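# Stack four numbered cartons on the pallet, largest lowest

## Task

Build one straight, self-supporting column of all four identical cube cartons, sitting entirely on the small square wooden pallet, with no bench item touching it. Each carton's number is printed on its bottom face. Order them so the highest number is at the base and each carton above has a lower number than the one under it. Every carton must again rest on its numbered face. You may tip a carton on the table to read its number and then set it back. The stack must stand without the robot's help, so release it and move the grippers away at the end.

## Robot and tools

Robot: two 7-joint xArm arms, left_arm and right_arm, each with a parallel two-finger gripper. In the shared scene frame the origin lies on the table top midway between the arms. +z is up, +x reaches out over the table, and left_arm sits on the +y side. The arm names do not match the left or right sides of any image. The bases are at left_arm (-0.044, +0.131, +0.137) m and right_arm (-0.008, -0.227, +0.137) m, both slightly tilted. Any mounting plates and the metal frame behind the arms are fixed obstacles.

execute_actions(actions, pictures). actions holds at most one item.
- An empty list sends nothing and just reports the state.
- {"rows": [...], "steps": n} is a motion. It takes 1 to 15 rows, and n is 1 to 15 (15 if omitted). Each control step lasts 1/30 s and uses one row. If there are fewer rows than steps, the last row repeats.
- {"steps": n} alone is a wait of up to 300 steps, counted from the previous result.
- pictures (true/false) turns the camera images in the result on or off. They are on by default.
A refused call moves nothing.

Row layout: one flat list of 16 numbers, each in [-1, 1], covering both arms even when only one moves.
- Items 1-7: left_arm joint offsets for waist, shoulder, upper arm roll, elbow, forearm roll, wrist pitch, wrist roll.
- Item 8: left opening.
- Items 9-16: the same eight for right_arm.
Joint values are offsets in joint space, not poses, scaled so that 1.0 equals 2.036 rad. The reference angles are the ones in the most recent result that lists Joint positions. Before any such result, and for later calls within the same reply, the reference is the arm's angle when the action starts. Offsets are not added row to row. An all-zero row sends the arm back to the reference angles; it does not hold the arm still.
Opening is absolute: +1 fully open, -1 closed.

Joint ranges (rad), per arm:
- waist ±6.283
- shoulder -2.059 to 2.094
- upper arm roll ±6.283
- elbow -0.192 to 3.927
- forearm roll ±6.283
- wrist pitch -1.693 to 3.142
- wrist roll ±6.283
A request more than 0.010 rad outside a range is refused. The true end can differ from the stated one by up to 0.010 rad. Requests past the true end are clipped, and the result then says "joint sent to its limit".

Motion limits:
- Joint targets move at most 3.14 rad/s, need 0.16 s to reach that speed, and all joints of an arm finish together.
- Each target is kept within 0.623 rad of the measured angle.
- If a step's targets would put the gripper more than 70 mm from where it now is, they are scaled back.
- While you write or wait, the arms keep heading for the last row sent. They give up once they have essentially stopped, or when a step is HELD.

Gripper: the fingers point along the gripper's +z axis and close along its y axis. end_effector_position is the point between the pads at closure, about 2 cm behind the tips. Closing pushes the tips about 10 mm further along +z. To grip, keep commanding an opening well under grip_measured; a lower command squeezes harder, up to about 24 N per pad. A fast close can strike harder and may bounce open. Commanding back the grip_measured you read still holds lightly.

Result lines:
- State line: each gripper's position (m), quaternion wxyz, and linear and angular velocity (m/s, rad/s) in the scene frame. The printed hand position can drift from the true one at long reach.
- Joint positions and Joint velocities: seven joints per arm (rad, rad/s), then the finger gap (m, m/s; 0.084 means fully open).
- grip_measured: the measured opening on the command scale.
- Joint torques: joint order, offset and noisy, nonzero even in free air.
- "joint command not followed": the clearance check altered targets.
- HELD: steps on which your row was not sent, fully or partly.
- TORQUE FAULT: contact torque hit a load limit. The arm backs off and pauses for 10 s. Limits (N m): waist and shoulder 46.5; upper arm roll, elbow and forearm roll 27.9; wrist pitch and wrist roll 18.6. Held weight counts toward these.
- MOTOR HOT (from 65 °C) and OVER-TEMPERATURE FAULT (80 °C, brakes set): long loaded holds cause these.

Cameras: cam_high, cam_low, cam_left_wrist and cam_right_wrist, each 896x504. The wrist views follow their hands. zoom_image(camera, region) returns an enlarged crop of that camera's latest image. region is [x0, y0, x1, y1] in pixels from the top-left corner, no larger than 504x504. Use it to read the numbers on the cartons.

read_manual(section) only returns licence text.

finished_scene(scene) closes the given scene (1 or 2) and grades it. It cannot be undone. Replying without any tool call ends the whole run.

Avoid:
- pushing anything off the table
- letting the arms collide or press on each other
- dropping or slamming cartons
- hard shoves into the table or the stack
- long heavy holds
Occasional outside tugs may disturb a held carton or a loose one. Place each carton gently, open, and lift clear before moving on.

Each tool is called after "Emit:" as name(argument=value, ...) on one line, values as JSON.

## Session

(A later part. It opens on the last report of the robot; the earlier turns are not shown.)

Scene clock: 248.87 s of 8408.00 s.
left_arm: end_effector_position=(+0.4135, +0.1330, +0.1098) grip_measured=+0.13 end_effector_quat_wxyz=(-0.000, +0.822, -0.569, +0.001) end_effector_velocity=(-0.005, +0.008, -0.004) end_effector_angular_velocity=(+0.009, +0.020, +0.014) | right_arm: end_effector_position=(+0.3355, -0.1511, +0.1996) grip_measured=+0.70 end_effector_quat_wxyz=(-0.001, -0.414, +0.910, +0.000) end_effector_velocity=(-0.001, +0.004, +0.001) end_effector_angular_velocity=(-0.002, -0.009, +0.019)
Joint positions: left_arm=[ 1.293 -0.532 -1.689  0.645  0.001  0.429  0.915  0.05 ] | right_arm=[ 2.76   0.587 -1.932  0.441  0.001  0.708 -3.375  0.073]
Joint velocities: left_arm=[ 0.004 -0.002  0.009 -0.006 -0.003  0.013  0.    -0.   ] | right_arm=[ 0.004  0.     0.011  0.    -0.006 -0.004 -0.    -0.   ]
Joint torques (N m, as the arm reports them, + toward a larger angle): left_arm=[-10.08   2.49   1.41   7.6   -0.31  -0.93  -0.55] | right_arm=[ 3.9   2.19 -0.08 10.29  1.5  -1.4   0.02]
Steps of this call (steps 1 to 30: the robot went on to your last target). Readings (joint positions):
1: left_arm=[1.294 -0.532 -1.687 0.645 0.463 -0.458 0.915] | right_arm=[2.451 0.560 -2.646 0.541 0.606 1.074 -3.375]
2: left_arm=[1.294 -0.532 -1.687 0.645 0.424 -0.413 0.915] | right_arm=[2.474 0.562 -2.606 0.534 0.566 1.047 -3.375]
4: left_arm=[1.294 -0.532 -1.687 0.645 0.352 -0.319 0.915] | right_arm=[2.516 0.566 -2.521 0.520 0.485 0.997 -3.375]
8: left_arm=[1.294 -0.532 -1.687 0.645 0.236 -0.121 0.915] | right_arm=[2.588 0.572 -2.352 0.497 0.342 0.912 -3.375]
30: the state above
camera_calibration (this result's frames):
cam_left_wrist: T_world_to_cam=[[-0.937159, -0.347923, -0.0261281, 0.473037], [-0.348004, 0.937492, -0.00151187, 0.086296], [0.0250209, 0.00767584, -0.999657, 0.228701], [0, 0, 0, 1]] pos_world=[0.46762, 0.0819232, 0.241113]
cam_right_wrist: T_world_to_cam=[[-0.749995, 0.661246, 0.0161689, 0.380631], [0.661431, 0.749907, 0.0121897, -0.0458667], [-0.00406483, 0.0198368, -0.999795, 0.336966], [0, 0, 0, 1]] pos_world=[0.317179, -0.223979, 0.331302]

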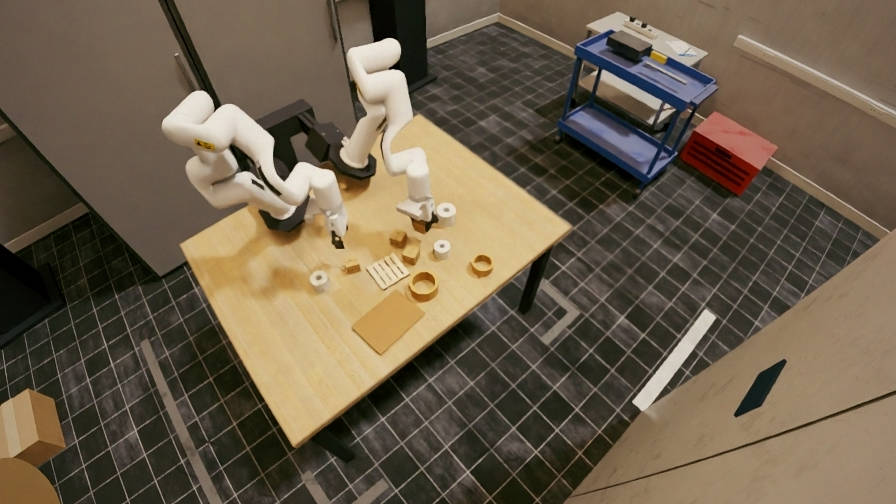

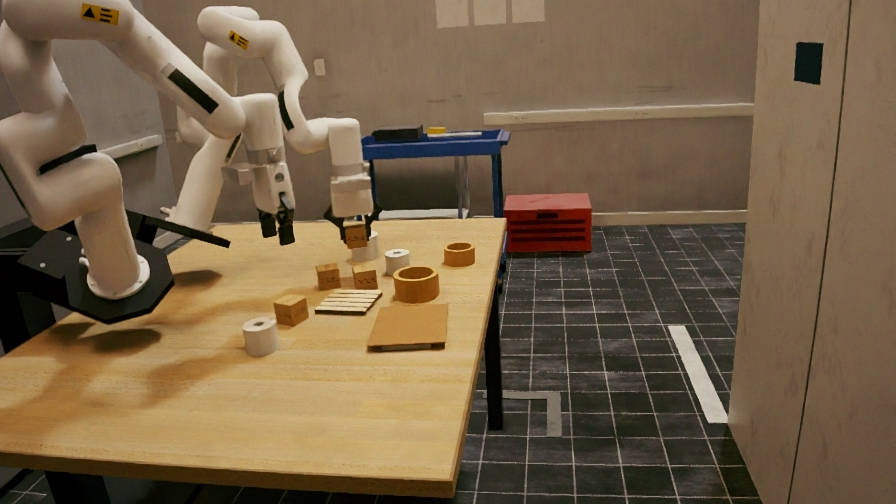

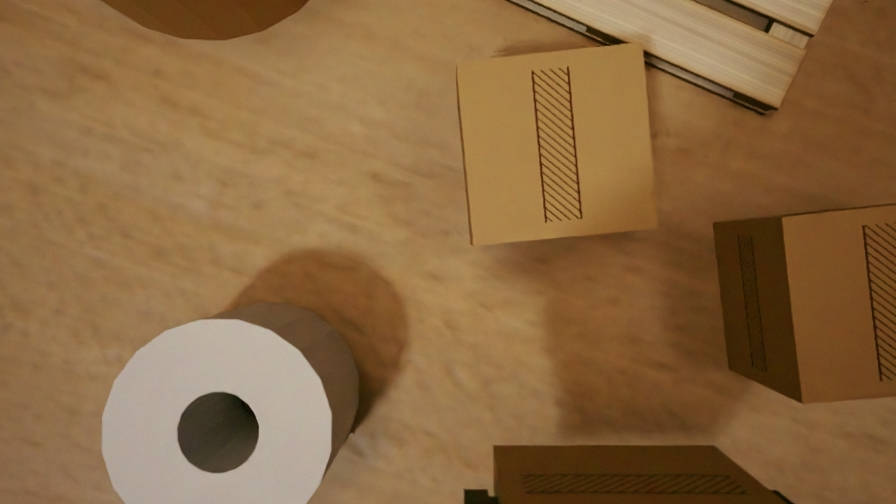

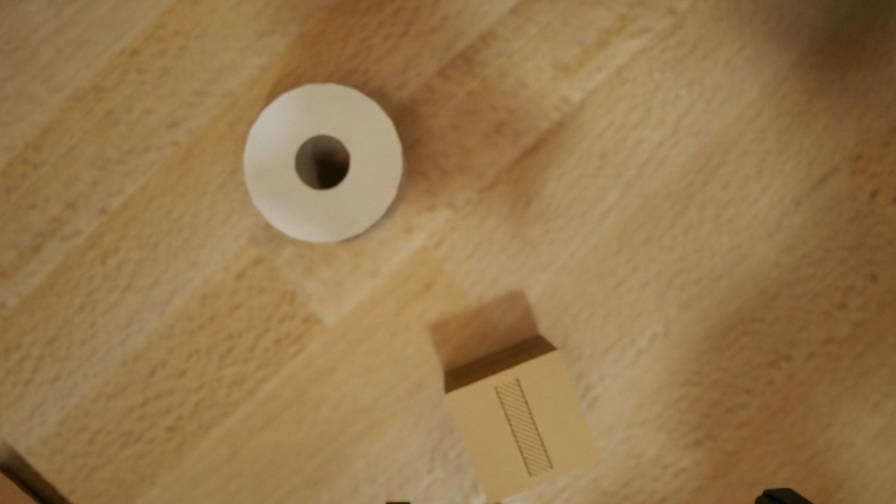

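Emit:
execute_actions(actions=[{"rows": [[0.04,-0.004,-0.034,0.001,0,-0.019,0,-0.4,-0.2974,-0.0165,0.2590,-0.0099,0,-0.1702,-0.1744,0.7],[0.08,-0.009,-0.068,0.003,0,-0.038,0,-0.4,-0.2974,-0.0165,0.2590,-0.0099,0,-0.1702,-0.1744,0.7],[0.1188,-0.0142,-0.1011,0.0051,0,-0.0571,0,-0.4,-0.2974,-0.0165,0.2590,-0.0099,0,-0.1702,-0.1744,0.7],[0.1188,-0.0142,-0.1011,0.0051,0,-0.0571,0,-0.4,-0.2974,-0.0165,0.2590,-0.0099,0,-0.1702,-0.1744,0.7],[0.1188,-0.0142,-0.1011,0.0051,0,-0.0571,0,-0.4,-0.2974,-0.0165,0.2590,-0.0099,0,-0.1702,-0.1744,0.7],[0.14,-0.019,-0.119,0.008,0,-0.067,0,-0.4,-0.2974,-0.0165,0.2590,-0.0099,0,-0.1702,-0.1744,0.7],[0.16,-0.024,-0.136,0.0105,0,-0.077,0,-0.4,-0.2974,-0.0165,0.2590,-0.0099,0,-0.1702,-0.1744,0.7],[0.178,-0.029,-0.151,0.013,0,-0.086,0,-0.4,-0.2974,-0.0165,0.2590,-0.0099,0,-0.1702,-0.1744,0.7],[0.193,-0.033,-0.164,0.015,0,-0.093,0,-0.4,-0.2974,-0.0165,0.2590,-0.0099,0,-0.1702,-0.1744,0.7],[0.205,-0.036,-0.174,0.0165,0,-0.099,0,-0.4,-0.2974,-0.0165,0.2590,-0.0099,0,-0.1702,-0.1744,0.7],[0.214,-0.038,-0.181,0.0175,0,-0.103,0,-0.4,-0.2974,-0.0165,0.2590,-0.0099,0,-0.1702,-0.1744,0.7],[0.223,-0.0403,-0.1886,0.0187,0,-0.1076,0,-0.4,-0.2974,-0.0165,0.2590,-0.0099,0,-0.1702,-0.1744,0.7]], "steps": 15}], pictures=false)

Emit:
execute_actions(actions=[{"steps": 8}])

Scene clock: 280.00 s of 8408.00 s.
left_arm: end_effector_position=(+0.4140, +0.1341, +0.0399) grip_measured=+0.13 end_effector_quat_wxyz=(-0.002, +0.822, -0.569, -0.001) end_effector_velocity=(-0.012, +0.004, -0.100) end_effector_angular_velocity=(-0.008, +0.027, +0.011) | right_arm: end_effector_position=(+0.3403, -0.1444, +0.1129) grip_measured=+0.70 end_effector_quat_wxyz=(-0.002, -0.566, +0.824, -0.002) end_effector_velocity=(+0.005, +0.027, -0.029) end_effector_angular_velocity=(+0.066, -0.027, +0.208)
Joint positions: left_arm=[ 1.703 -0.604 -2.035  0.677  0.001  0.232  0.915  0.05 ] | right_arm=[ 2.179  0.554 -1.428  0.421  0.001  0.377 -3.714  0.073]
Joint velocities: left_arm=[ 0.525 -0.129 -0.429  0.053  0.    -0.248 -0.     0.   ] | right_arm=[-0.273 -0.015  0.261  0.017  0.001 -0.184 -0.182  0.   ]
Joint torques (N m, as the arm reports them, + toward a larger angle): left_arm=[-21.78  17.6    0.14   7.37  -0.76  -1.62  -0.6 ] | right_arm=[ 7.81 -2.17 -0.84  8.18  1.18 -1.46  0.13]
Steps of this call (steps 1 to 15: the robot went on to your last target; steps 16 to 90: nothing new was sent; then 27.63 s passed at rest; steps 91 to 105: all 15 steps of this action). Readings (joint positions):
91: left_arm=[1.294 -0.532 -1.688 0.644 0.000 0.430 0.915] | right_arm=[2.761 0.587 -1.930 0.441 0.000 0.707 -3.375]
92: left_arm=[1.297 -0.532 -1.691 0.645 0.000 0.428 0.915] | right_arm=[2.758 0.587 -1.927 0.441 0.000 0.705 -3.377]
94: left_arm=[1.334 -0.536 -1.724 0.648 0.000 0.409 0.915] | right_arm=[2.719 0.585 -1.893 0.441 0.000 0.682 -3.401]
98: left_arm=[1.487 -0.556 -1.852 0.653 0.001 0.337 0.915] | right_arm=[2.470 0.571 -1.678 0.432 0.001 0.541 -3.545]
105: the state above

Scene clock: 280.27 s of 8408.00 s.
left_arm: end_effector_position=(+0.4142, +0.1327, +0.0328) grip_measured=+0.13 end_effector_quat_wxyz=(-0.001, +0.822, -0.569, +0.001) end_effector_velocity=(-0.001, -0.001, -0.004) end_effector_angular_velocity=(-0.002, +0.001, +0.001) | right_arm: end_effector_position=(+0.3404, -0.1425, +0.1103) grip_measured=+0.70 end_effector_quat_wxyz=(+0.000, -0.573, +0.819, -0.000) end_effector_velocity=(-0.001, -0.000, -0.003) end_effector_angular_velocity=(+0.000, +0.003, +0.009)
Joint positions: left_arm=[ 1.744 -0.613 -2.071  0.683  0.001  0.211  0.915  0.05 ] | right_arm=[ 2.157  0.553 -1.406  0.422  0.001  0.362 -3.729  0.073]
Joint velocities: left_arm=[ 0.023 -0.005 -0.02   0.002 -0.001 -0.012 -0.    -0.   ] | right_arm=[-0.017 -0.001  0.015 -0.002  0.    -0.008 -0.009  0.   ]
Joint torques (N m, as the arm reports them, + toward a larger angle): left_arm=[-15.26  16.55  -0.52   6.76  -0.52  -1.57  -0.67] | right_arm=[ 5.45 -1.94 -0.26  7.4   1.47 -1.37  0.24]
Steps of this call (steps 1 to 8: the robot went on to your last target). Readings (joint positions):
1: left_arm=[1.717 -0.607 -2.047 0.679 0.001 0.225 0.915] | right_arm=[2.172 0.554 -1.420 0.421 0.001 0.372 -3.719]
2: left_arm=[1.727 -0.609 -2.055 0.680 0.001 0.221 0.915] | right_arm=[2.167 0.553 -1.416 0.422 0.001 0.368 -3.722]
4: left_arm=[1.737 -0.612 -2.064 0.682 0.001 0.215 0.915] | right_arm=[2.161 0.553 -1.410 0.422 0.001 0.365 -3.726]
8: the state above
camera_calibration (this result's frames):
cam_left_wrist: T_world_to_cam=[[-0.93756, -0.346742, -0.0274005, 0.471696], [-0.346851, 0.93792, -0.000817411, 0.0861344], [0.0259829, 0.00873752, -0.999624, 0.151082], [0, 0, 0, 1]] pos_world=[0.468194, 0.0814494, 0.164021]
cam_right_wrist: T_world_to_cam=[[-0.937407, 0.347944, 0.0142307, 0.399368], [0.348133, 0.937338, 0.0141542, 0.0786372], [-0.00841415, 0.0182224, -0.999799, 0.248789], [0, 0, 0, 1]] pos_world=[0.349088, -0.217201, 0.241942]

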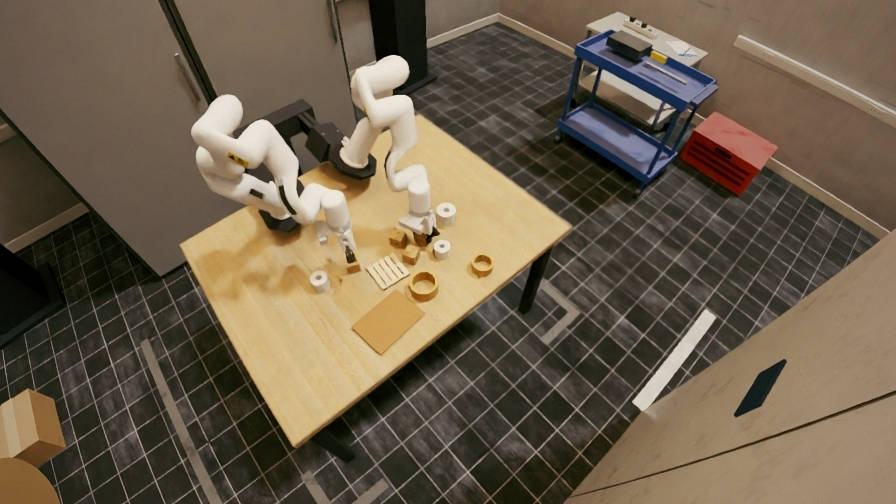

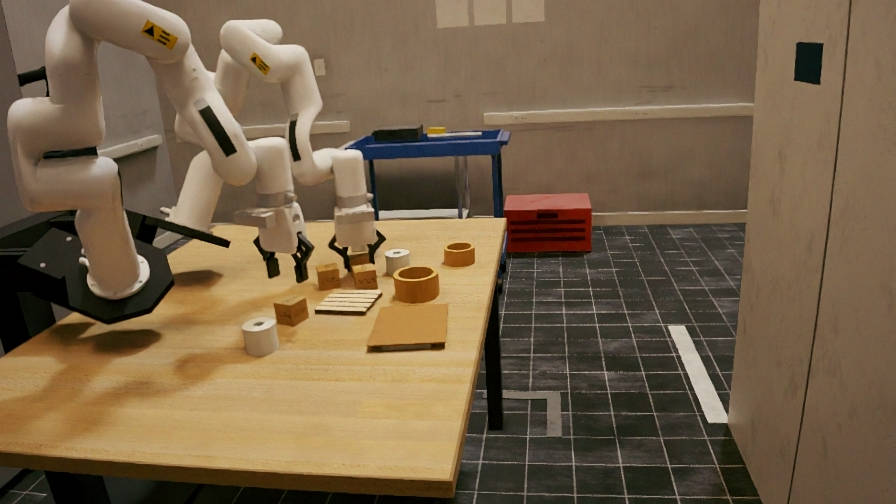

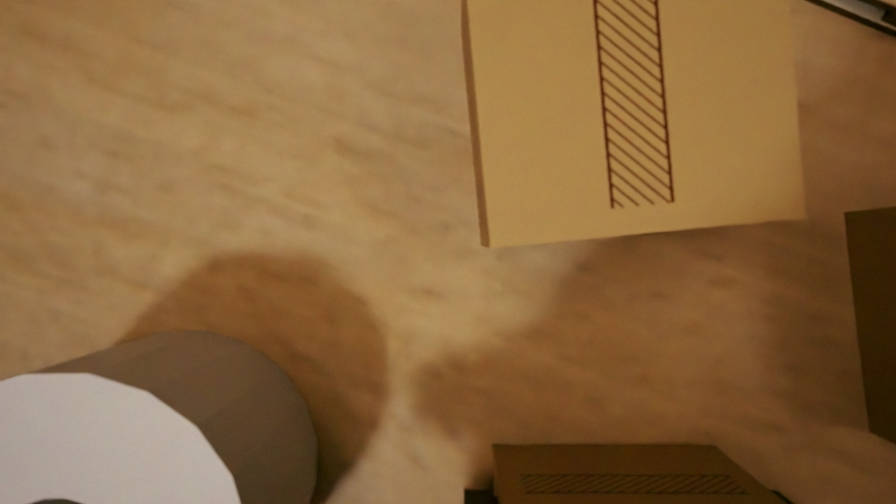

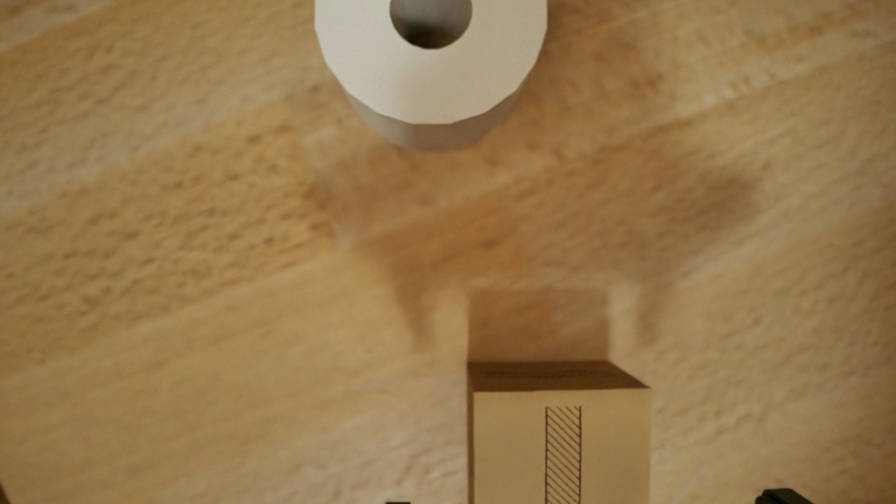

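Emit:
execute_actions(actions=[{"rows": [[0.005,-0.001,-0.0035,0,0,-0.002,0,-0.4,-0.05,0.007,0.041,0.001,0,-0.025,0,0.7],[0.005,-0.001,-0.0035,0,0,-0.002,0,-0.1,-0.095,0.014,0.08,0.003,0,-0.05,0,0.7],[0.005,-0.001,-0.0035,0,0,-0.002,0,0.15,-0.1396,0.0224,0.1169,0.0055,0,-0.0726,0,0.7],[0.005,-0.001,-0.0035,0,0,-0.002,0,0.4,-0.1396,0.0224,0.1169,0.0055,0,-0.0726,0,0.7],[0.005,-0.001,-0.0035,0,0,-0.002,0,0.7,-0.1396,0.0224,0.1169,0.0055,0,-0.0726,0,0.7],[0.005,-0.001,-0.0035,0,0,-0.002,0,0.7,-0.1396,0.0224,0.1169,0.0055,0,-0.0726,0,0.7],[-0.1027,0.0256,0.0865,-0.0136,0,0.05,0,0.7,-0.17,0.031,0.142,0.009,0,-0.089,0,0.7],[-0.1027,0.0256,0.0865,-0.0136,0,0.05,0,0.7,-0.2,0.041,0.166,0.013,0,-0.106,0,0.7],[-0.1027,0.0256,0.0865,-0.0136,0,0.05,0,0.7,-0.23,0.052,0.19,0.017,0,-0.122,0,0.7],[-0.1027,0.0256,0.0865,-0.0136,0,0.05,0,0.7,-0.2602,0.0622,0.2141,0.0214,0,-0.1387,0,0.7],[-0.1027,0.0256,0.0865,-0.0136,0,0.05,0,0.7,-0.2602,0.0622,0.2141,0.0214,0,-0.1387,0,0.7],[-0.1027,0.0256,0.0865,-0.0136,0,0.05,0,0.7,-0.2602,0.0622,0.2141,0.0214,0,-0.1387,0,0.7],[-0.1027,0.0256,0.0865,-0.0136,0,0.05,0,0.7,-0.2602,0.0622,0.2141,0.0214,0,-0.1387,0,0.7],[-0.1027,0.0256,0.0865,-0.0136,0,0.05,0,0.7,-0.2602,0.0622,0.2141,0.0214,0,-0.1387,0,0.7],[-0.0918,-0.0061,0.0065,0.1112,0,0.1566,-0.1284,0.7,-0.2602,0.0622,0.2141,0.0214,0,-0.1387,0,0.7]], "steps": 15}], pictures=false)

Emit:
execute_actions(actions=[{"steps": 18}])

Scene clock: 335.47 s of 8408.00 s.
left_arm: end_effector_position=(+0.4154, +0.1320, +0.0656) grip_measured=+0.70 end_effector_quat_wxyz=(-0.002, +0.822, -0.570, +0.002) end_effector_velocity=(-0.011, -0.009, +0.063) end_effector_angular_velocity=(-0.007, +0.030, +0.003) | right_arm: end_effector_position=(+0.3409, -0.1450, +0.0381) grip_measured=+0.70 end_effector_quat_wxyz=(-0.001, -0.573, +0.820, -0.003) end_effector_velocity=(-0.023, -0.012, -0.114) end_effector_angular_velocity=(-0.007, +0.055, -0.011)
Joint positions: left_arm=[ 1.564 -0.568 -1.922  0.662  0.001  0.296  0.915  0.073] | right_arm=[ 1.679  0.664 -1.013  0.458  0.001  0.11  -3.729  0.073]
Joint velocities: left_arm=[-0.376  0.084  0.296 -0.039  0.001  0.206 -0.021  0.   ] | right_arm=[-0.64   0.212  0.503  0.061 -0.001 -0.337  0.     0.   ]
Joint torques (N m, as the arm reports them, + toward a larger angle): left_arm=[-5.94  7.41 -1.03  6.48 -0.58 -1.   -0.76] | right_arm=[ 12.55 -10.83  -1.38   6.34   1.32  -1.4   -0.28]
Steps of this call (steps 1 to 30: the robot went on to your last target; steps 31 to 100: nothing new was sent; then 51.37 s passed at rest; steps 101 to 115: all 15 steps of this action). Readings (joint positions):
101: left_arm=[1.747 -0.614 -2.073 0.683 0.001 0.210 0.915] | right_arm=[2.154 0.553 -1.404 0.421 0.001 0.361 -3.730]
102: left_arm=[1.748 -0.614 -2.073 0.683 0.001 0.209 0.915] | right_arm=[2.151 0.553 -1.402 0.421 0.001 0.359 -3.730]
104: left_arm=[1.751 -0.615 -2.075 0.683 0.001 0.208 0.915] | right_arm=[2.113 0.559 -1.369 0.424 0.001 0.338 -3.729]
108: left_arm=[1.751 -0.615 -2.075 0.683 0.001 0.209 0.915] | right_arm=[1.945 0.587 -1.229 0.429 0.001 0.253 -3.729]
115: the state above

Scene clock: 336.07 s of 8408.00 s.
left_arm: end_effector_position=(+0.4535, +0.0471, +0.1086) grip_measured=+0.70 end_effector_quat_wxyz=(-0.001, +0.852, -0.523, -0.001) end_effector_velocity=(+0.003, -0.012, +0.006) end_effector_angular_velocity=(-0.006, -0.005, -0.000) | right_arm: end_effector_position=(+0.3400, -0.1432, +0.0298) grip_measured=+0.70 end_effector_quat_wxyz=(-0.000, -0.573, +0.820, -0.000) end_effector_velocity=(+0.000, -0.001, -0.000) end_effector_angular_velocity=(-0.001, +0.001, -0.003)
Joint positions: left_arm=[ 1.558 -0.625 -2.055  0.907  0.001  0.528  0.655  0.073] | right_arm=[ 1.627  0.68  -0.97   0.465  0.001  0.08  -3.729  0.073]
Joint velocities: left_arm=[-0.003 -0.003 -0.015  0.022 -0.     0.014 -0.017  0.   ] | right_arm=[-0.002  0.    -0.001 -0.     0.001 -0.001  0.    -0.   ]
Joint torques (N m, as the arm reports them, + toward a larger angle): left_arm=[-16.16  16.67  -0.56   8.94  -0.85  -1.68  -0.84] | right_arm=[ 6.37 -8.56 -1.19  4.43  1.53 -1.57  0.05]
Steps of this call (steps 1 to 18: the robot went on to your last target). Readings (joint positions):
1: left_arm=[1.555 -0.566 -1.915 0.663 0.001 0.305 0.911] | right_arm=[1.661 0.670 -0.999 0.459 0.001 0.100 -3.729]
2: left_arm=[1.552 -0.569 -1.917 0.672 0.001 0.319 0.898] | right_arm=[1.650 0.673 -0.990 0.461 0.001 0.094 -3.729]
4: left_arm=[1.556 -0.583 -1.947 0.725 0.000 0.371 0.840] | right_arm=[1.638 0.676 -0.980 0.463 0.001 0.086 -3.729]
8: left_arm=[1.555 -0.610 -2.021 0.847 0.001 0.469 0.723] | right_arm=[1.631 0.678 -0.973 0.465 0.001 0.081 -3.729]
18: the state above
camera_calibration (this result's frames):
cam_left_wrist: T_world_to_cam=[[-0.893856, -0.447683, -0.0245203, 0.465514], [-0.447861, 0.894101, 0.00202883, 0.227723], [0.0210154, 0.0127952, -0.999697, 0.228727], [0, 0, 0, 1]] pos_world=[0.513284, 0.00186806, 0.23961]
cam_right_wrist: T_world_to_cam=[[-0.937231, 0.348402, 0.0146157, 0.400388], [0.348583, 0.937196, 0.0123931, 0.0805161], [-0.00937995, 0.01671, -0.999816, 0.168384], [0, 0, 0, 1]] pos_world=[0.348769, -0.217769, 0.161503]

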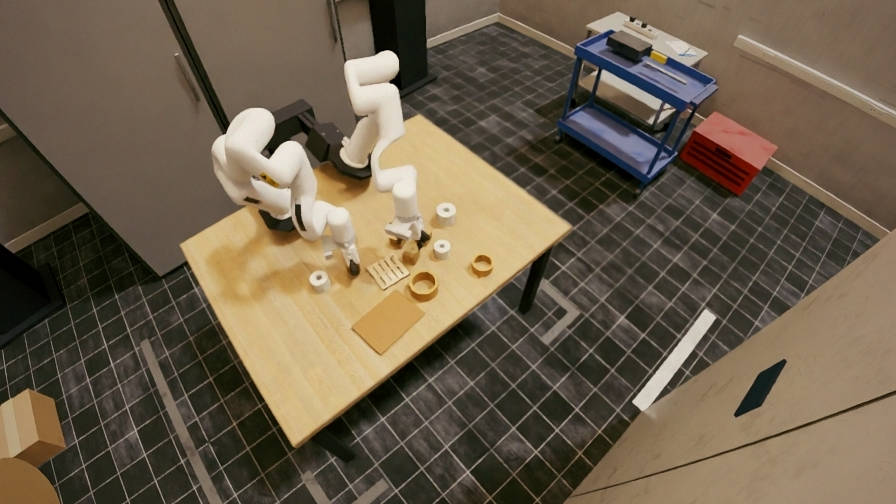

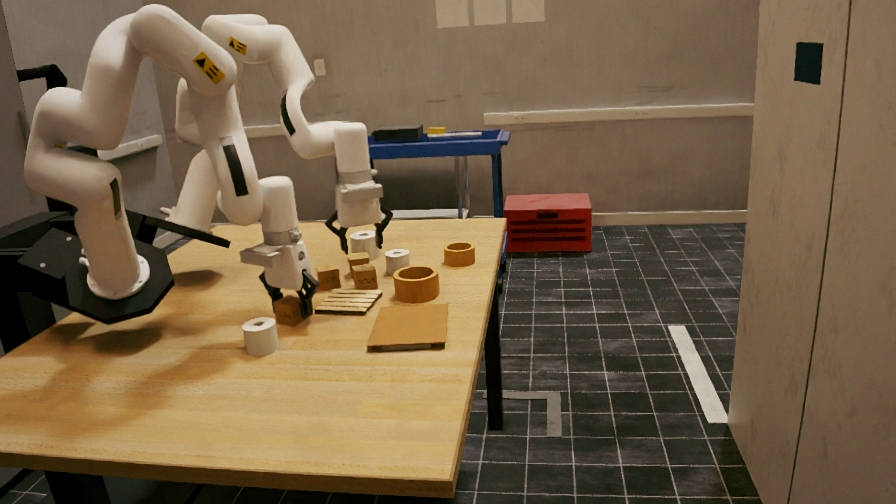

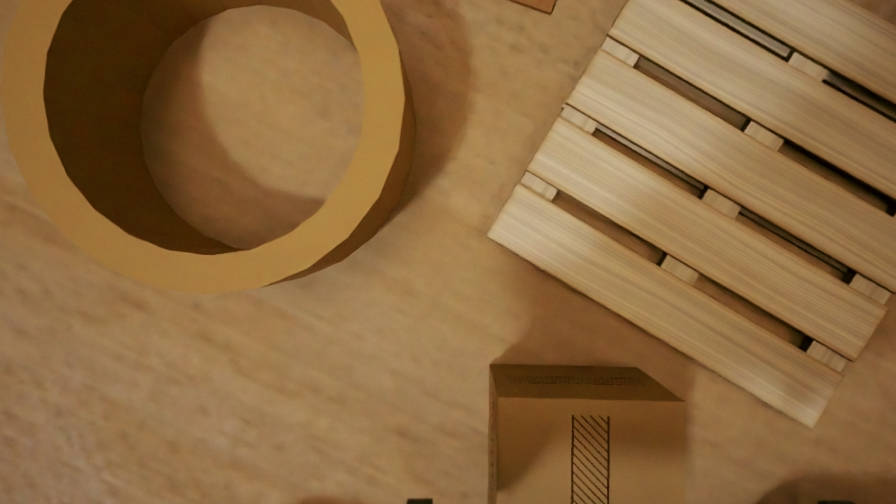

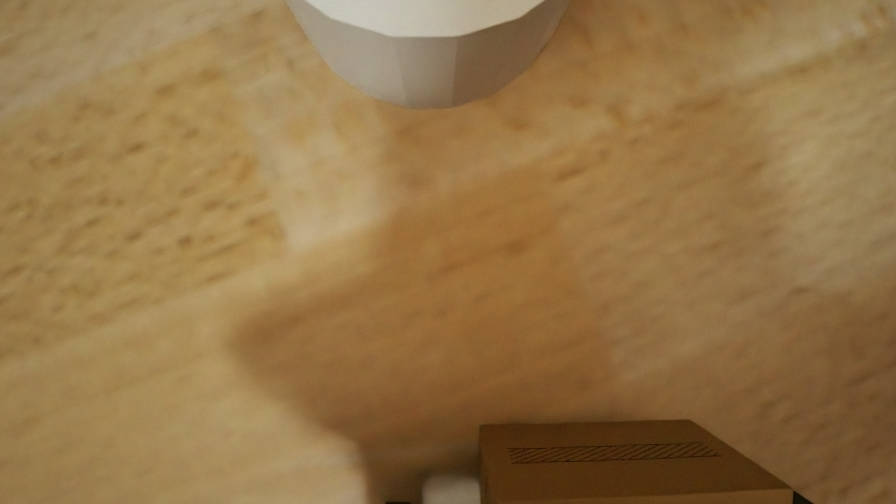

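Emit:
execute_actions(actions=[{"rows": [[0.036,-0.013,-0.03,0.003,0,-0.023,0,0.7,0,0,0,0,0,0,0,0.55],[0.0727,-0.0274,-0.0596,0.0058,0,-0.0466,0,0.7,0,0,0,0,0,0,0,0.42],[0.0727,-0.0274,-0.0596,0.0058,0,-0.0466,0,0.7,0,0,0,0,0,0,0,0.32],[0.0727,-0.0274,-0.0596,0.0058,0,-0.0466,0,0.7,0,0,0,0,0,0,0,0.24],[0.094,-0.038,-0.075,0.0095,0,-0.06,0,0.7,0,0,0,0,0,0,0,0.18],[0.115,-0.048,-0.091,0.013,0,-0.073,0,0.7,0,0,0,0,0,0,0,0.12],[0.1352,-0.0586,-0.1069,0.0169,0,-0.0868,0,0.65,0,0,0,0,0,0,0,0.06],[0.1352,-0.0586,-0.1069,0.0169,0,-0.0868,0,0.6,0,0,0,0,0,0,0,0],[0.1352,-0.0586,-0.1069,0.0169,0,-0.0868,0,0.6,0,0,0,0,0,0,0,-0.1],[0.1352,-0.0586,-0.1069,0.0169,0,-0.0868,0,0.6,0,0,0,0,0,0,0,-0.2],[0.1352,-0.0586,-0.1069,0.0169,0,-0.0868,0,0.6,0,0,0,0,0,0,0,-0.3],[0.1352,-0.0586,-0.1069,0.0169,0,-0.0868,0,0.6,0,0,0,0,0,0,0,-0.4]], "steps": 15}], pictures=false)

Scene clock: 348.23 s of 8408.00 s.
left_arm: end_effector_position=(+0.4531, +0.0460, +0.0346) grip_measured=+0.59 end_effector_quat_wxyz=(-0.001, +0.851, -0.525, -0.002) end_effector_velocity=(+0.014, -0.022, -0.015) end_effector_angular_velocity=(-0.045, -0.041, -0.014) | right_arm: end_effector_position=(+0.3400, -0.1432, +0.0298) grip_measured=+0.13 end_effector_quat_wxyz=(-0.000, -0.573, +0.819, -0.000) end_effector_velocity=(-0.001, +0.000, -0.000) end_effector_angular_velocity=(-0.000, +0.001, +0.001)
Joint positions: left_arm=[ 1.824 -0.74  -2.265  0.939  0.001  0.358  0.655  0.069] | right_arm=[ 1.628  0.68  -0.97   0.465  0.001  0.08  -3.729  0.05 ]
Joint velocities: left_arm=[ 0.09  -0.036 -0.09   0.044  0.    -0.081  0.    -0.   ] | right_arm=[ 0.     0.     0.001 -0.001  0.     0.    -0.     0.   ]
Joint torques (N m, as the arm reports them, + toward a larger angle): left_arm=[-18.78  25.42  -0.34   7.82  -0.6   -1.62  -0.52] | right_arm=[ 6.48 -8.71 -0.36  4.35  0.79 -1.67 -0.22]
Steps of this call (steps 1 to 15: the robot went on to your last target; steps 16 to 90: nothing new was sent; then 8.67 s passed at rest; steps 91 to 105: all 15 steps of this action). Readings (joint positions):
91: left_arm=[1.557 -0.626 -2.057 0.910 0.001 0.530 0.654] | right_arm=[1.627 0.680 -0.970 0.465 0.001 0.080 -3.729]
92: left_arm=[1.560 -0.626 -2.060 0.910 0.001 0.527 0.654] | right_arm=[1.627 0.680 -0.970 0.465 0.001 0.080 -3.729]
94: left_arm=[1.595 -0.638 -2.089 0.914 0.001 0.503 0.654] | right_arm=[1.627 0.680 -0.970 0.465 0.001 0.080 -3.729]
98: left_arm=[1.709 -0.686 -2.177 0.921 0.001 0.432 0.655] | right_arm=[1.628 0.679 -0.970 0.465 0.001 0.080 -3.729]
105: the state above

Emit:
execute_actions(actions=[{"rows": [[0.0046,-0.0021,-0.0038,0.0012,0,-0.0033,0,0.45,0.04,-0.014,-0.032,-0.006,0,0.022,0,-0.4],[0.0046,-0.0021,-0.0038,0.0012,0,-0.0033,0,0.33,0.08,-0.028,-0.065,-0.011,0,0.044,0,-0.4],[0.0046,-0.0021,-0.0038,0.0012,0,-0.0033,0,0.24,0.1202,-0.04,-0.0972,-0.0157,0,0.0659,0,-0.4],[0.0046,-0.0021,-0.0038,0.0012,0,-0.0033,0,0.18,0.1202,-0.04,-0.0972,-0.0157,0,0.0659,0,-0.4],[0.0046,-0.0021,-0.0038,0.0012,0,-0.0033,0,0.12,0.17,-0.048,-0.138,-0.018,0,0.09,0,-0.4],[0.0046,-0.0021,-0.0038,0.0012,0,-0.0033,0,0.06,0.215,-0.056,-0.177,-0.02,0,0.115,0,-0.4],[0.0046,-0.0021,-0.0038,0.0012,0,-0.0033,0,0,0.2586,-0.0622,-0.2135,-0.0217,0,0.1382,0,-0.4],[0.0046,-0.0021,-0.0038,0.0012,0,-0.0033,0,-0.1,0.2586,-0.0622,-0.2135,-0.0217,0,0.1382,0,-0.4],[0.0046,-0.0021,-0.0038,0.0012,0,-0.0033,0,-0.2,0.2586,-0.0622,-0.2135,-0.0217,0,0.1382,0,-0.4],[0.0046,-0.0021,-0.0038,0.0012,0,-0.0033,0,-0.3,0.2586,-0.0622,-0.2135,-0.0217,0,0.1382,0,-0.4],[0.0046,-0.0021,-0.0038,0.0012,0,-0.0033,0,-0.4,0.3153,-0.0658,-0.658,-0.0074,0.4416,-0.4077,0,-0.4],[0.0046,-0.0021,-0.0038,0.0012,0,-0.0033,0,-0.4,0.3153,-0.0658,-0.658,-0.0074,0.4416,-0.4077,0,-0.4],[-0.1311,0.0562,0.1018,-0.0145,0,0.0844,0,-0.4,0.3153,-0.0658,-0.658,-0.0074,0.4416,-0.4077,0,-0.4]], "steps": 15}], pictures=false)

Scene clock: 369.93 s of 8408.00 s.
left_arm: end_effector_position=(+0.4528, +0.0474, +0.0350) grip_measured=+0.13 end_effector_quat_wxyz=(-0.002, +0.852, -0.524, -0.004) end_effector_velocity=(-0.012, +0.060, +0.115) end_effector_angular_velocity=(+0.145, +0.072, +0.036) | right_arm: end_effector_position=(+0.3583, -0.1403, +0.1100) grip_measured=+0.13 end_effector_quat_wxyz=(+0.028, -0.544, +0.838, +0.004) end_effector_velocity=(+0.310, -0.017, +0.107) end_effector_angular_velocity=(+0.715, -0.682, -1.266)
Joint positions: left_arm=[ 1.821 -0.74  -2.261  0.938  0.001  0.363  0.655  0.05 ] | right_arm=[ 2.115  0.565 -1.39   0.428  0.055  0.289 -3.729  0.05 ]
Joint velocities: left_arm=[-0.481  0.184  0.439 -0.113 -0.001  0.383 -0.    -0.   ] | right_arm=[ 0.1   -0.    -0.561  0.023  0.834 -0.883  0.    -0.   ]
Joint torques (N m, as the arm reports them, + toward a larger angle): left_arm=[-32.54  36.62   1.06  10.09  -0.81  -1.64  -0.76] | right_arm=[ 1.79 -3.37 -4.3   8.04  2.17 -2.63 -0.22]
Steps of this call (steps 1 to 15: the robot went on to your last target; steps 16 to 90: nothing new was sent; then 18.20 s passed at rest; steps 91 to 105: all 15 steps of this action). Readings (joint positions):
91: left_arm=[1.833 -0.744 -2.273 0.941 0.001 0.352 0.655] | right_arm=[1.628 0.680 -0.970 0.465 0.001 0.080 -3.729]
92: left_arm=[1.833 -0.744 -2.273 0.941 0.001 0.352 0.655] | right_arm=[1.630 0.679 -0.973 0.464 0.001 0.082 -3.729]
94: left_arm=[1.833 -0.745 -2.273 0.941 0.001 0.352 0.655] | right_arm=[1.668 0.667 -1.005 0.457 0.001 0.104 -3.729]
98: left_arm=[1.834 -0.745 -2.273 0.941 0.001 0.352 0.655] | right_arm=[1.852 0.612 -1.153 0.440 0.001 0.201 -3.729]
105: the state above

Emit:
execute_actions(actions=[{"rows": [[-0.1297,0.0562,0.0998,-0.014,0.3925,-0.473,0,-0.4,0.0761,-0.0093,-0.4519,0.0108,0.415,-0.5103,0,-0.4]], "steps": 15}], pictures=false)

Emit:
execute_actions(actions=[{"steps": 17}])

Emit:
zoom_image(camera="cam_low", region=[150, 100, 450, 300])

Scene clock: 379.83 s of 8408.00 s.
left_arm: end_effector_position=(+0.5396, -0.0501, +0.1909) grip_measured=+0.13 end_effector_quat_wxyz=(+0.089, -0.649, +0.701, -0.280) end_effector_velocity=(+0.041, -0.304, +0.266) end_effector_angular_velocity=(-0.790, -1.067, -1.100) | right_arm: end_effector_position=(+0.4856, -0.5971, +0.3261) grip_measured=+0.13 end_effector_quat_wxyz=(+0.449, +0.268, +0.816, -0.248) end_effector_velocity=(+0.000, +0.001, +0.000) end_effector_angular_velocity=(-0.000, -0.000, +0.002)
Joint positions: left_arm=[ 1.557 -0.626 -2.058  0.91   0.532 -0.076  0.655  0.05 ] | right_arm=[ 2.27   0.546 -2.309  0.45   0.9   -0.75  -3.729  0.05 ]
Joint velocities: left_arm=[-0.001  0.001  0.     0.001  0.824 -1.513 -0.     0.   ] | right_arm=[ 0.001 -0.     0.    -0.    -0.001 -0.     0.     0.   ]
Joint torques (N m, as the arm reports them, + toward a larger angle): left_arm=[-16.66  18.85  -0.8    9.7   -2.02  -2.23  -0.6 ] | right_arm=[ 3.52  8.96 -0.48  7.78  0.33 -2.47 -0.33]
Steps of this call (steps 1 to 75: the robot went on to your last target; steps 76 to 140: nothing new was sent; then 4.73 s passed at rest; steps 141 to 155: all 15 steps of this action). Readings (joint positions):
141: left_arm=[1.557 -0.626 -2.058 0.909 0.001 0.530 0.655] | right_arm=[2.269 0.546 -2.310 0.450 0.900 -0.750 -3.729]
142: left_arm=[1.557 -0.626 -2.058 0.909 0.004 0.527 0.655] | right_arm=[2.269 0.546 -2.310 0.450 0.900 -0.750 -3.729]
144: left_arm=[1.558 -0.626 -2.058 0.908 0.044 0.487 0.655] | right_arm=[2.270 0.546 -2.310 0.450 0.900 -0.750 -3.729]
148: left_arm=[1.558 -0.626 -2.057 0.910 0.249 0.282 0.655] | right_arm=[2.270 0.546 -2.309 0.450 0.900 -0.750 -3.729]
155: the state above

Scene clock: 380.40 s of 8408.00 s.
left_arm: end_effector_position=(+0.5085, -0.1428, +0.2896) grip_measured=+0.13 end_effector_quat_wxyz=(+0.038, -0.461, +0.739, -0.490) end_effector_velocity=(-0.007, -0.007, +0.010) end_effector_angular_velocity=(-0.031, -0.024, -0.040) | right_arm: end_effector_position=(+0.4856, -0.5970, +0.3261) grip_measured=+0.13 end_effector_quat_wxyz=(+0.449, +0.268, +0.816, -0.248) end_effector_velocity=(+0.000, +0.000, +0.001) end_effector_angular_velocity=(-0.001, -0.001, +0.001)
Joint positions: left_arm=[ 1.557 -0.626 -2.057  0.909  0.797 -0.595  0.655  0.05 ] | right_arm=[ 2.27   0.546 -2.309  0.45   0.9   -0.75  -3.729  0.05 ]
Joint velocities: left_arm=[ 0.     0.001 -0.001  0.001  0.026 -0.049 -0.    -0.   ] | right_arm=[ 0.001  0.    -0.     0.001 -0.001 -0.     0.    -0.   ]
Joint torques (N m, as the arm reports them, + toward a larger angle): left_arm=[-16.76  18.86  -0.88   9.43  -1.8   -2.13  -0.62] | right_arm=[ 3.42  7.99 -0.47  8.72  0.63 -2.4  -0.21]
Steps of this call (steps 1 to 17: the robot went on to your last target). Readings (joint positions):
1: left_arm=[1.557 -0.626 -2.058 0.910 0.559 -0.127 0.655] | right_arm=[2.270 0.546 -2.309 0.450 0.900 -0.750 -3.729]
2: left_arm=[1.557 -0.626 -2.058 0.910 0.585 -0.177 0.655] | right_arm=[2.270 0.546 -2.309 0.450 0.900 -0.750 -3.729]
4: left_arm=[1.557 -0.626 -2.058 0.910 0.635 -0.278 0.655] | right_arm=[2.270 0.546 -2.309 0.450 0.900 -0.750 -3.729]
8: left_arm=[1.557 -0.626 -2.058 0.910 0.734 -0.471 0.655] | right_arm=[2.270 0.546 -2.309 0.450 0.900 -0.750 -3.729]
17: the state above
camera_calibration (this result's frames):
cam_left_wrist: T_world_to_cam=[[-0.628221, 0.0826584, -0.773632, 0.591729], [0.575971, 0.717893, -0.391009, -0.0102146], [0.523064, -0.691229, -0.498604, -0.0900453], [0, 0, 0, 1]] pos_world=[0.424719, -0.10382, 0.408889]
cam_right_wrist: T_world_to_cam=[[0.65313, 0.741573, -0.153268, 0.207841], [0.442203, -0.209203, 0.872176, -0.55892], [0.614718, -0.637419, -0.464562, -0.394566], [0, 0, 0, 1]] pos_world=[0.353956, -0.522561, 0.336031]

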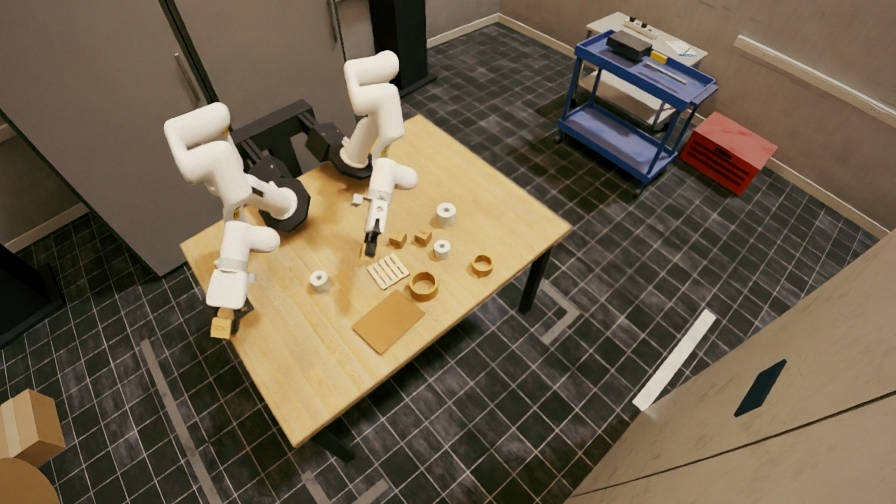

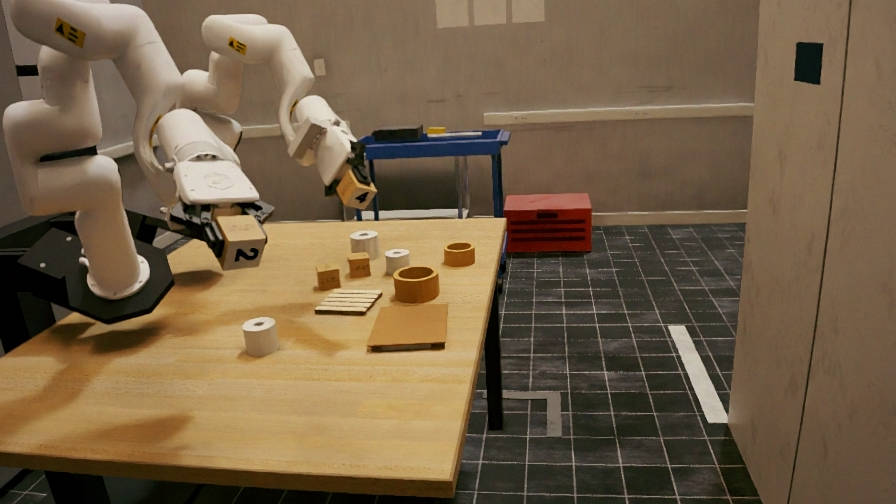

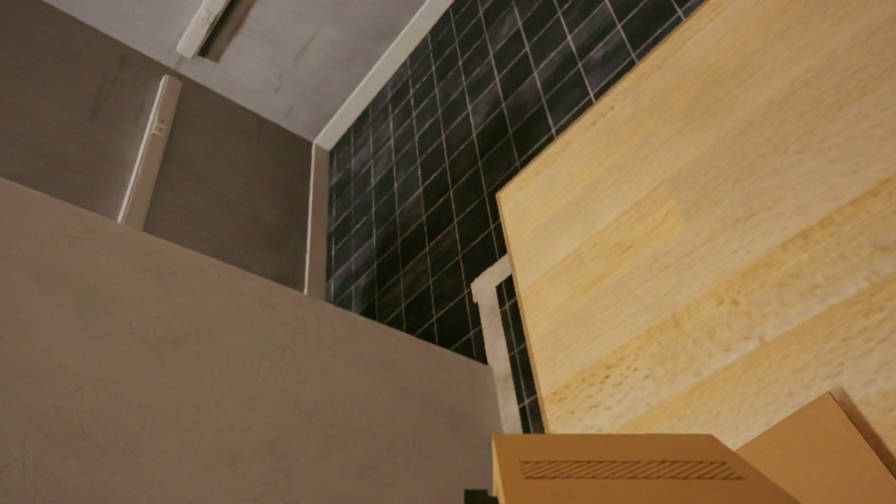

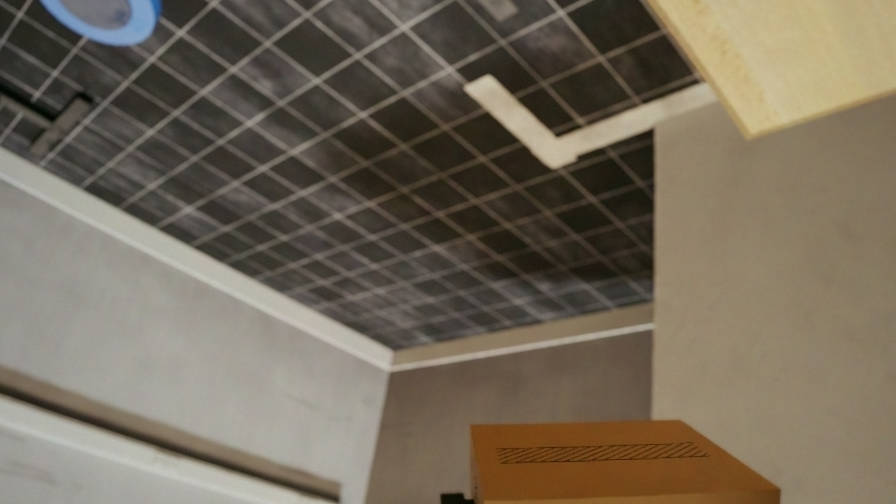

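Region (150, 100, 450, 300) of cam_low's 896x504 image, scaled by 1.680, with more detail than that image has.

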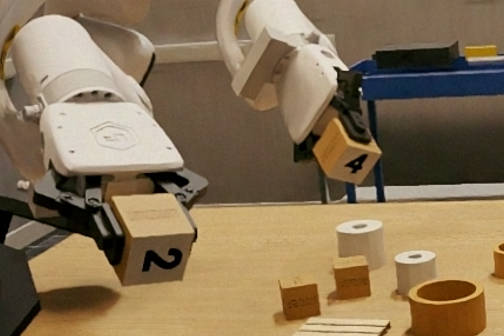

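Emit:
execute_actions(actions=[{"rows": [[0.0516,-0.0723,-0.1236,0.0984,-0.3915,0.5815,0.1682,-0.4,0,0,0,0,-0.442,0.589,-0.1366,-0.4]], "steps": 15}], pictures=false)

Emit:
execute_actions(actions=[{"steps": 24}])

Scene clock: 421.60 s of 8408.00 s.
left_arm: end_effector_position=(+0.5326, -0.1031, +0.1639) grip_measured=+0.13 end_effector_quat_wxyz=(+0.074, -0.635, +0.736, -0.222) end_effector_velocity=(-0.202, +0.177, -0.305) end_effector_angular_velocity=(+0.905, +1.359, +0.436) | right_arm: end_effector_position=(+0.5302, -0.4734, +0.2300) grip_measured=+0.13 end_effector_quat_wxyz=(+0.299, -0.088, +0.942, -0.126) end_effector_velocity=(-0.099, +0.280, -0.277) end_effector_angular_velocity=(+0.060, +1.371, +1.476)
Joint positions: left_arm=[ 1.64  -0.741 -2.254  1.066  0.203  0.108  0.923  0.05 ] | right_arm=[ 2.27   0.546 -2.309  0.451  0.387 -0.22  -3.905  0.05 ]
Joint velocities: left_arm=[ 0.088 -0.117 -0.202  0.159 -0.758  1.704  0.283  0.   ] | right_arm=[ 0.001  0.     0.001 -0.    -1.119  1.444 -0.291  0.   ]
Joint torques (N m, as the arm reports them, + toward a larger angle): left_arm=[-19.14  25.76  -0.68   9.97  -0.53  -1.98  -0.82] | right_arm=[ 3.67  7.59 -0.19  8.88  1.92 -2.68 -0.17]
Steps of this call (steps 1 to 15: the robot went on to your last target; steps 16 to 90: nothing new was sent; then 37.70 s passed at rest; steps 91 to 105: all 15 steps of this action). Readings (joint positions):
91: left_arm=[1.557 -0.626 -2.058 0.910 0.800 -0.600 0.655] | right_arm=[2.270 0.546 -2.309 0.450 0.899 -0.750 -3.729]
92: left_arm=[1.557 -0.626 -2.059 0.911 0.796 -0.596 0.657] | right_arm=[2.270 0.546 -2.310 0.450 0.896 -0.746 -3.730]
94: left_arm=[1.564 -0.635 -2.074 0.923 0.757 -0.556 0.680] | right_arm=[2.270 0.546 -2.311 0.450 0.857 -0.706 -3.748]
98: left_arm=[1.601 -0.688 -2.164 0.995 0.523 -0.323 0.799] | right_arm=[2.270 0.546 -2.309 0.451 0.684 -0.534 -3.820]
105: the state above

Scene clock: 422.40 s of 8408.00 s.
left_arm: end_effector_position=(+0.4472, -0.0603, +0.0997) grip_measured=+0.13 end_effector_quat_wxyz=(+0.000, -0.684, +0.729, -0.000) end_effector_velocity=(-0.001, +0.000, -0.000) end_effector_angular_velocity=(+0.001, +0.003, +0.000) | right_arm: end_effector_position=(+0.4098, -0.4034, +0.1325) grip_measured=+0.13 end_effector_quat_wxyz=(+0.002, -0.339, +0.941, -0.001) end_effector_velocity=(-0.003, +0.000, -0.001) end_effector_angular_velocity=(-0.001, +0.012, +0.006)
Joint positions: left_arm=[ 1.662 -0.773 -2.309  1.11   0.     0.588  0.998  0.05 ] | right_arm=[ 2.27   0.546 -2.31   0.45   0.     0.448 -4.007  0.05 ]
Joint velocities: left_arm=[ 0.    -0.    -0.    -0.    -0.001  0.002  0.001  0.   ] | right_arm=[-0.001 -0.    -0.    -0.001 -0.006  0.011 -0.001  0.   ]
Joint torques (N m, as the arm reports them, + toward a larger angle): left_arm=[-18.42  26.76  -0.36   9.68  -0.87  -1.53  -0.52] | right_arm=[ 3.66  7.04 -0.31  8.74  1.61 -1.88  0.22]
Steps of this call (steps 1 to 24: the robot went on to your last target). Readings (joint positions):
1: left_arm=[1.642 -0.745 -2.260 1.071 0.178 0.165 0.932] | right_arm=[2.270 0.546 -2.309 0.451 0.351 -0.171 -3.915]
2: left_arm=[1.645 -0.749 -2.267 1.076 0.155 0.221 0.940] | right_arm=[2.270 0.546 -2.309 0.451 0.317 -0.121 -3.924]
4: left_arm=[1.650 -0.756 -2.279 1.086 0.108 0.332 0.958] | right_arm=[2.270 0.546 -2.309 0.450 0.258 -0.020 -3.939]
8: left_arm=[1.659 -0.769 -2.301 1.102 0.031 0.516 0.986] | right_arm=[2.270 0.546 -2.309 0.450 0.145 0.186 -3.969]
24: the state above
camera_calibration (this result's frames):
cam_left_wrist: T_world_to_cam=[[-0.997309, 0.0688427, -0.0251906, 0.489084], [0.0688812, 0.997625, -0.000663109, 0.0963046], [0.0250851, -0.00239648, -0.999682, 0.218585], [0, 0, 0, 1]] pos_world=[0.475651, -0.129222, 0.230899]
cam_right_wrist: T_world_to_cam=[[-0.634213, 0.773057, 0.0124907, 0.602415], [0.773144, 0.634024, 0.0161782, 0.00192276], [0.0045873, 0.0199175, -0.999791, 0.271638], [0, 0, 0, 1]] pos_world=[0.379327, -0.472331, 0.264025]

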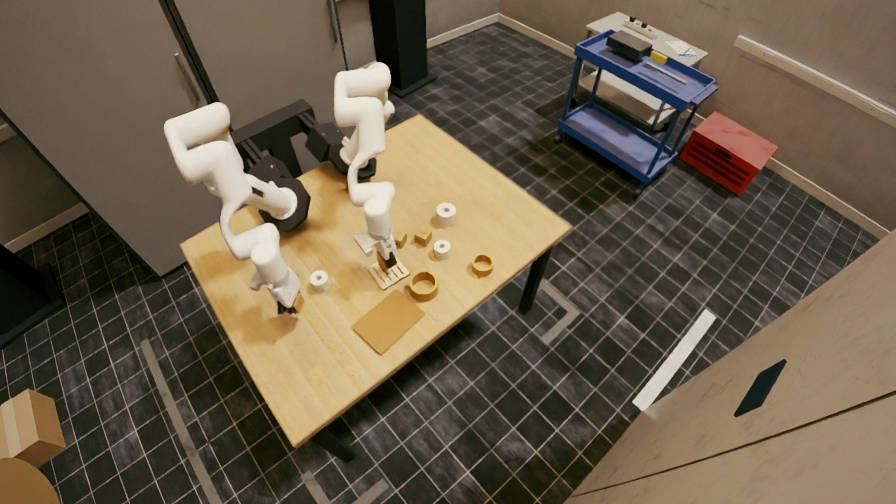

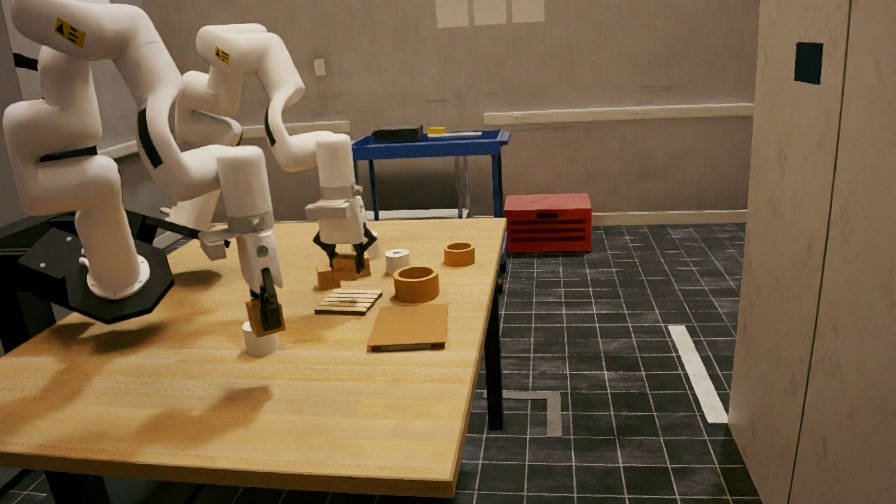

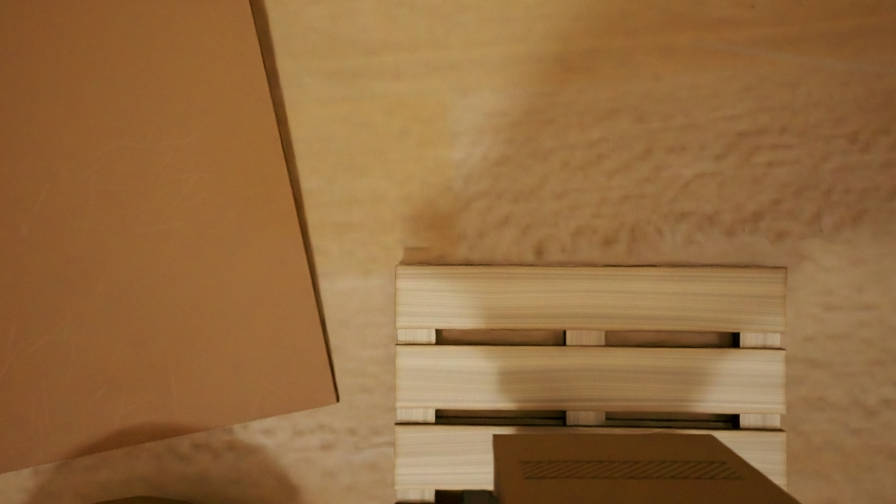

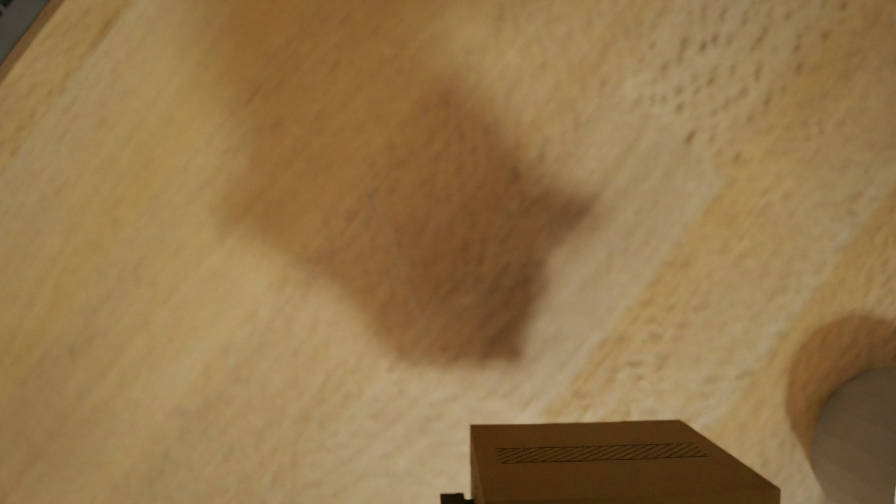

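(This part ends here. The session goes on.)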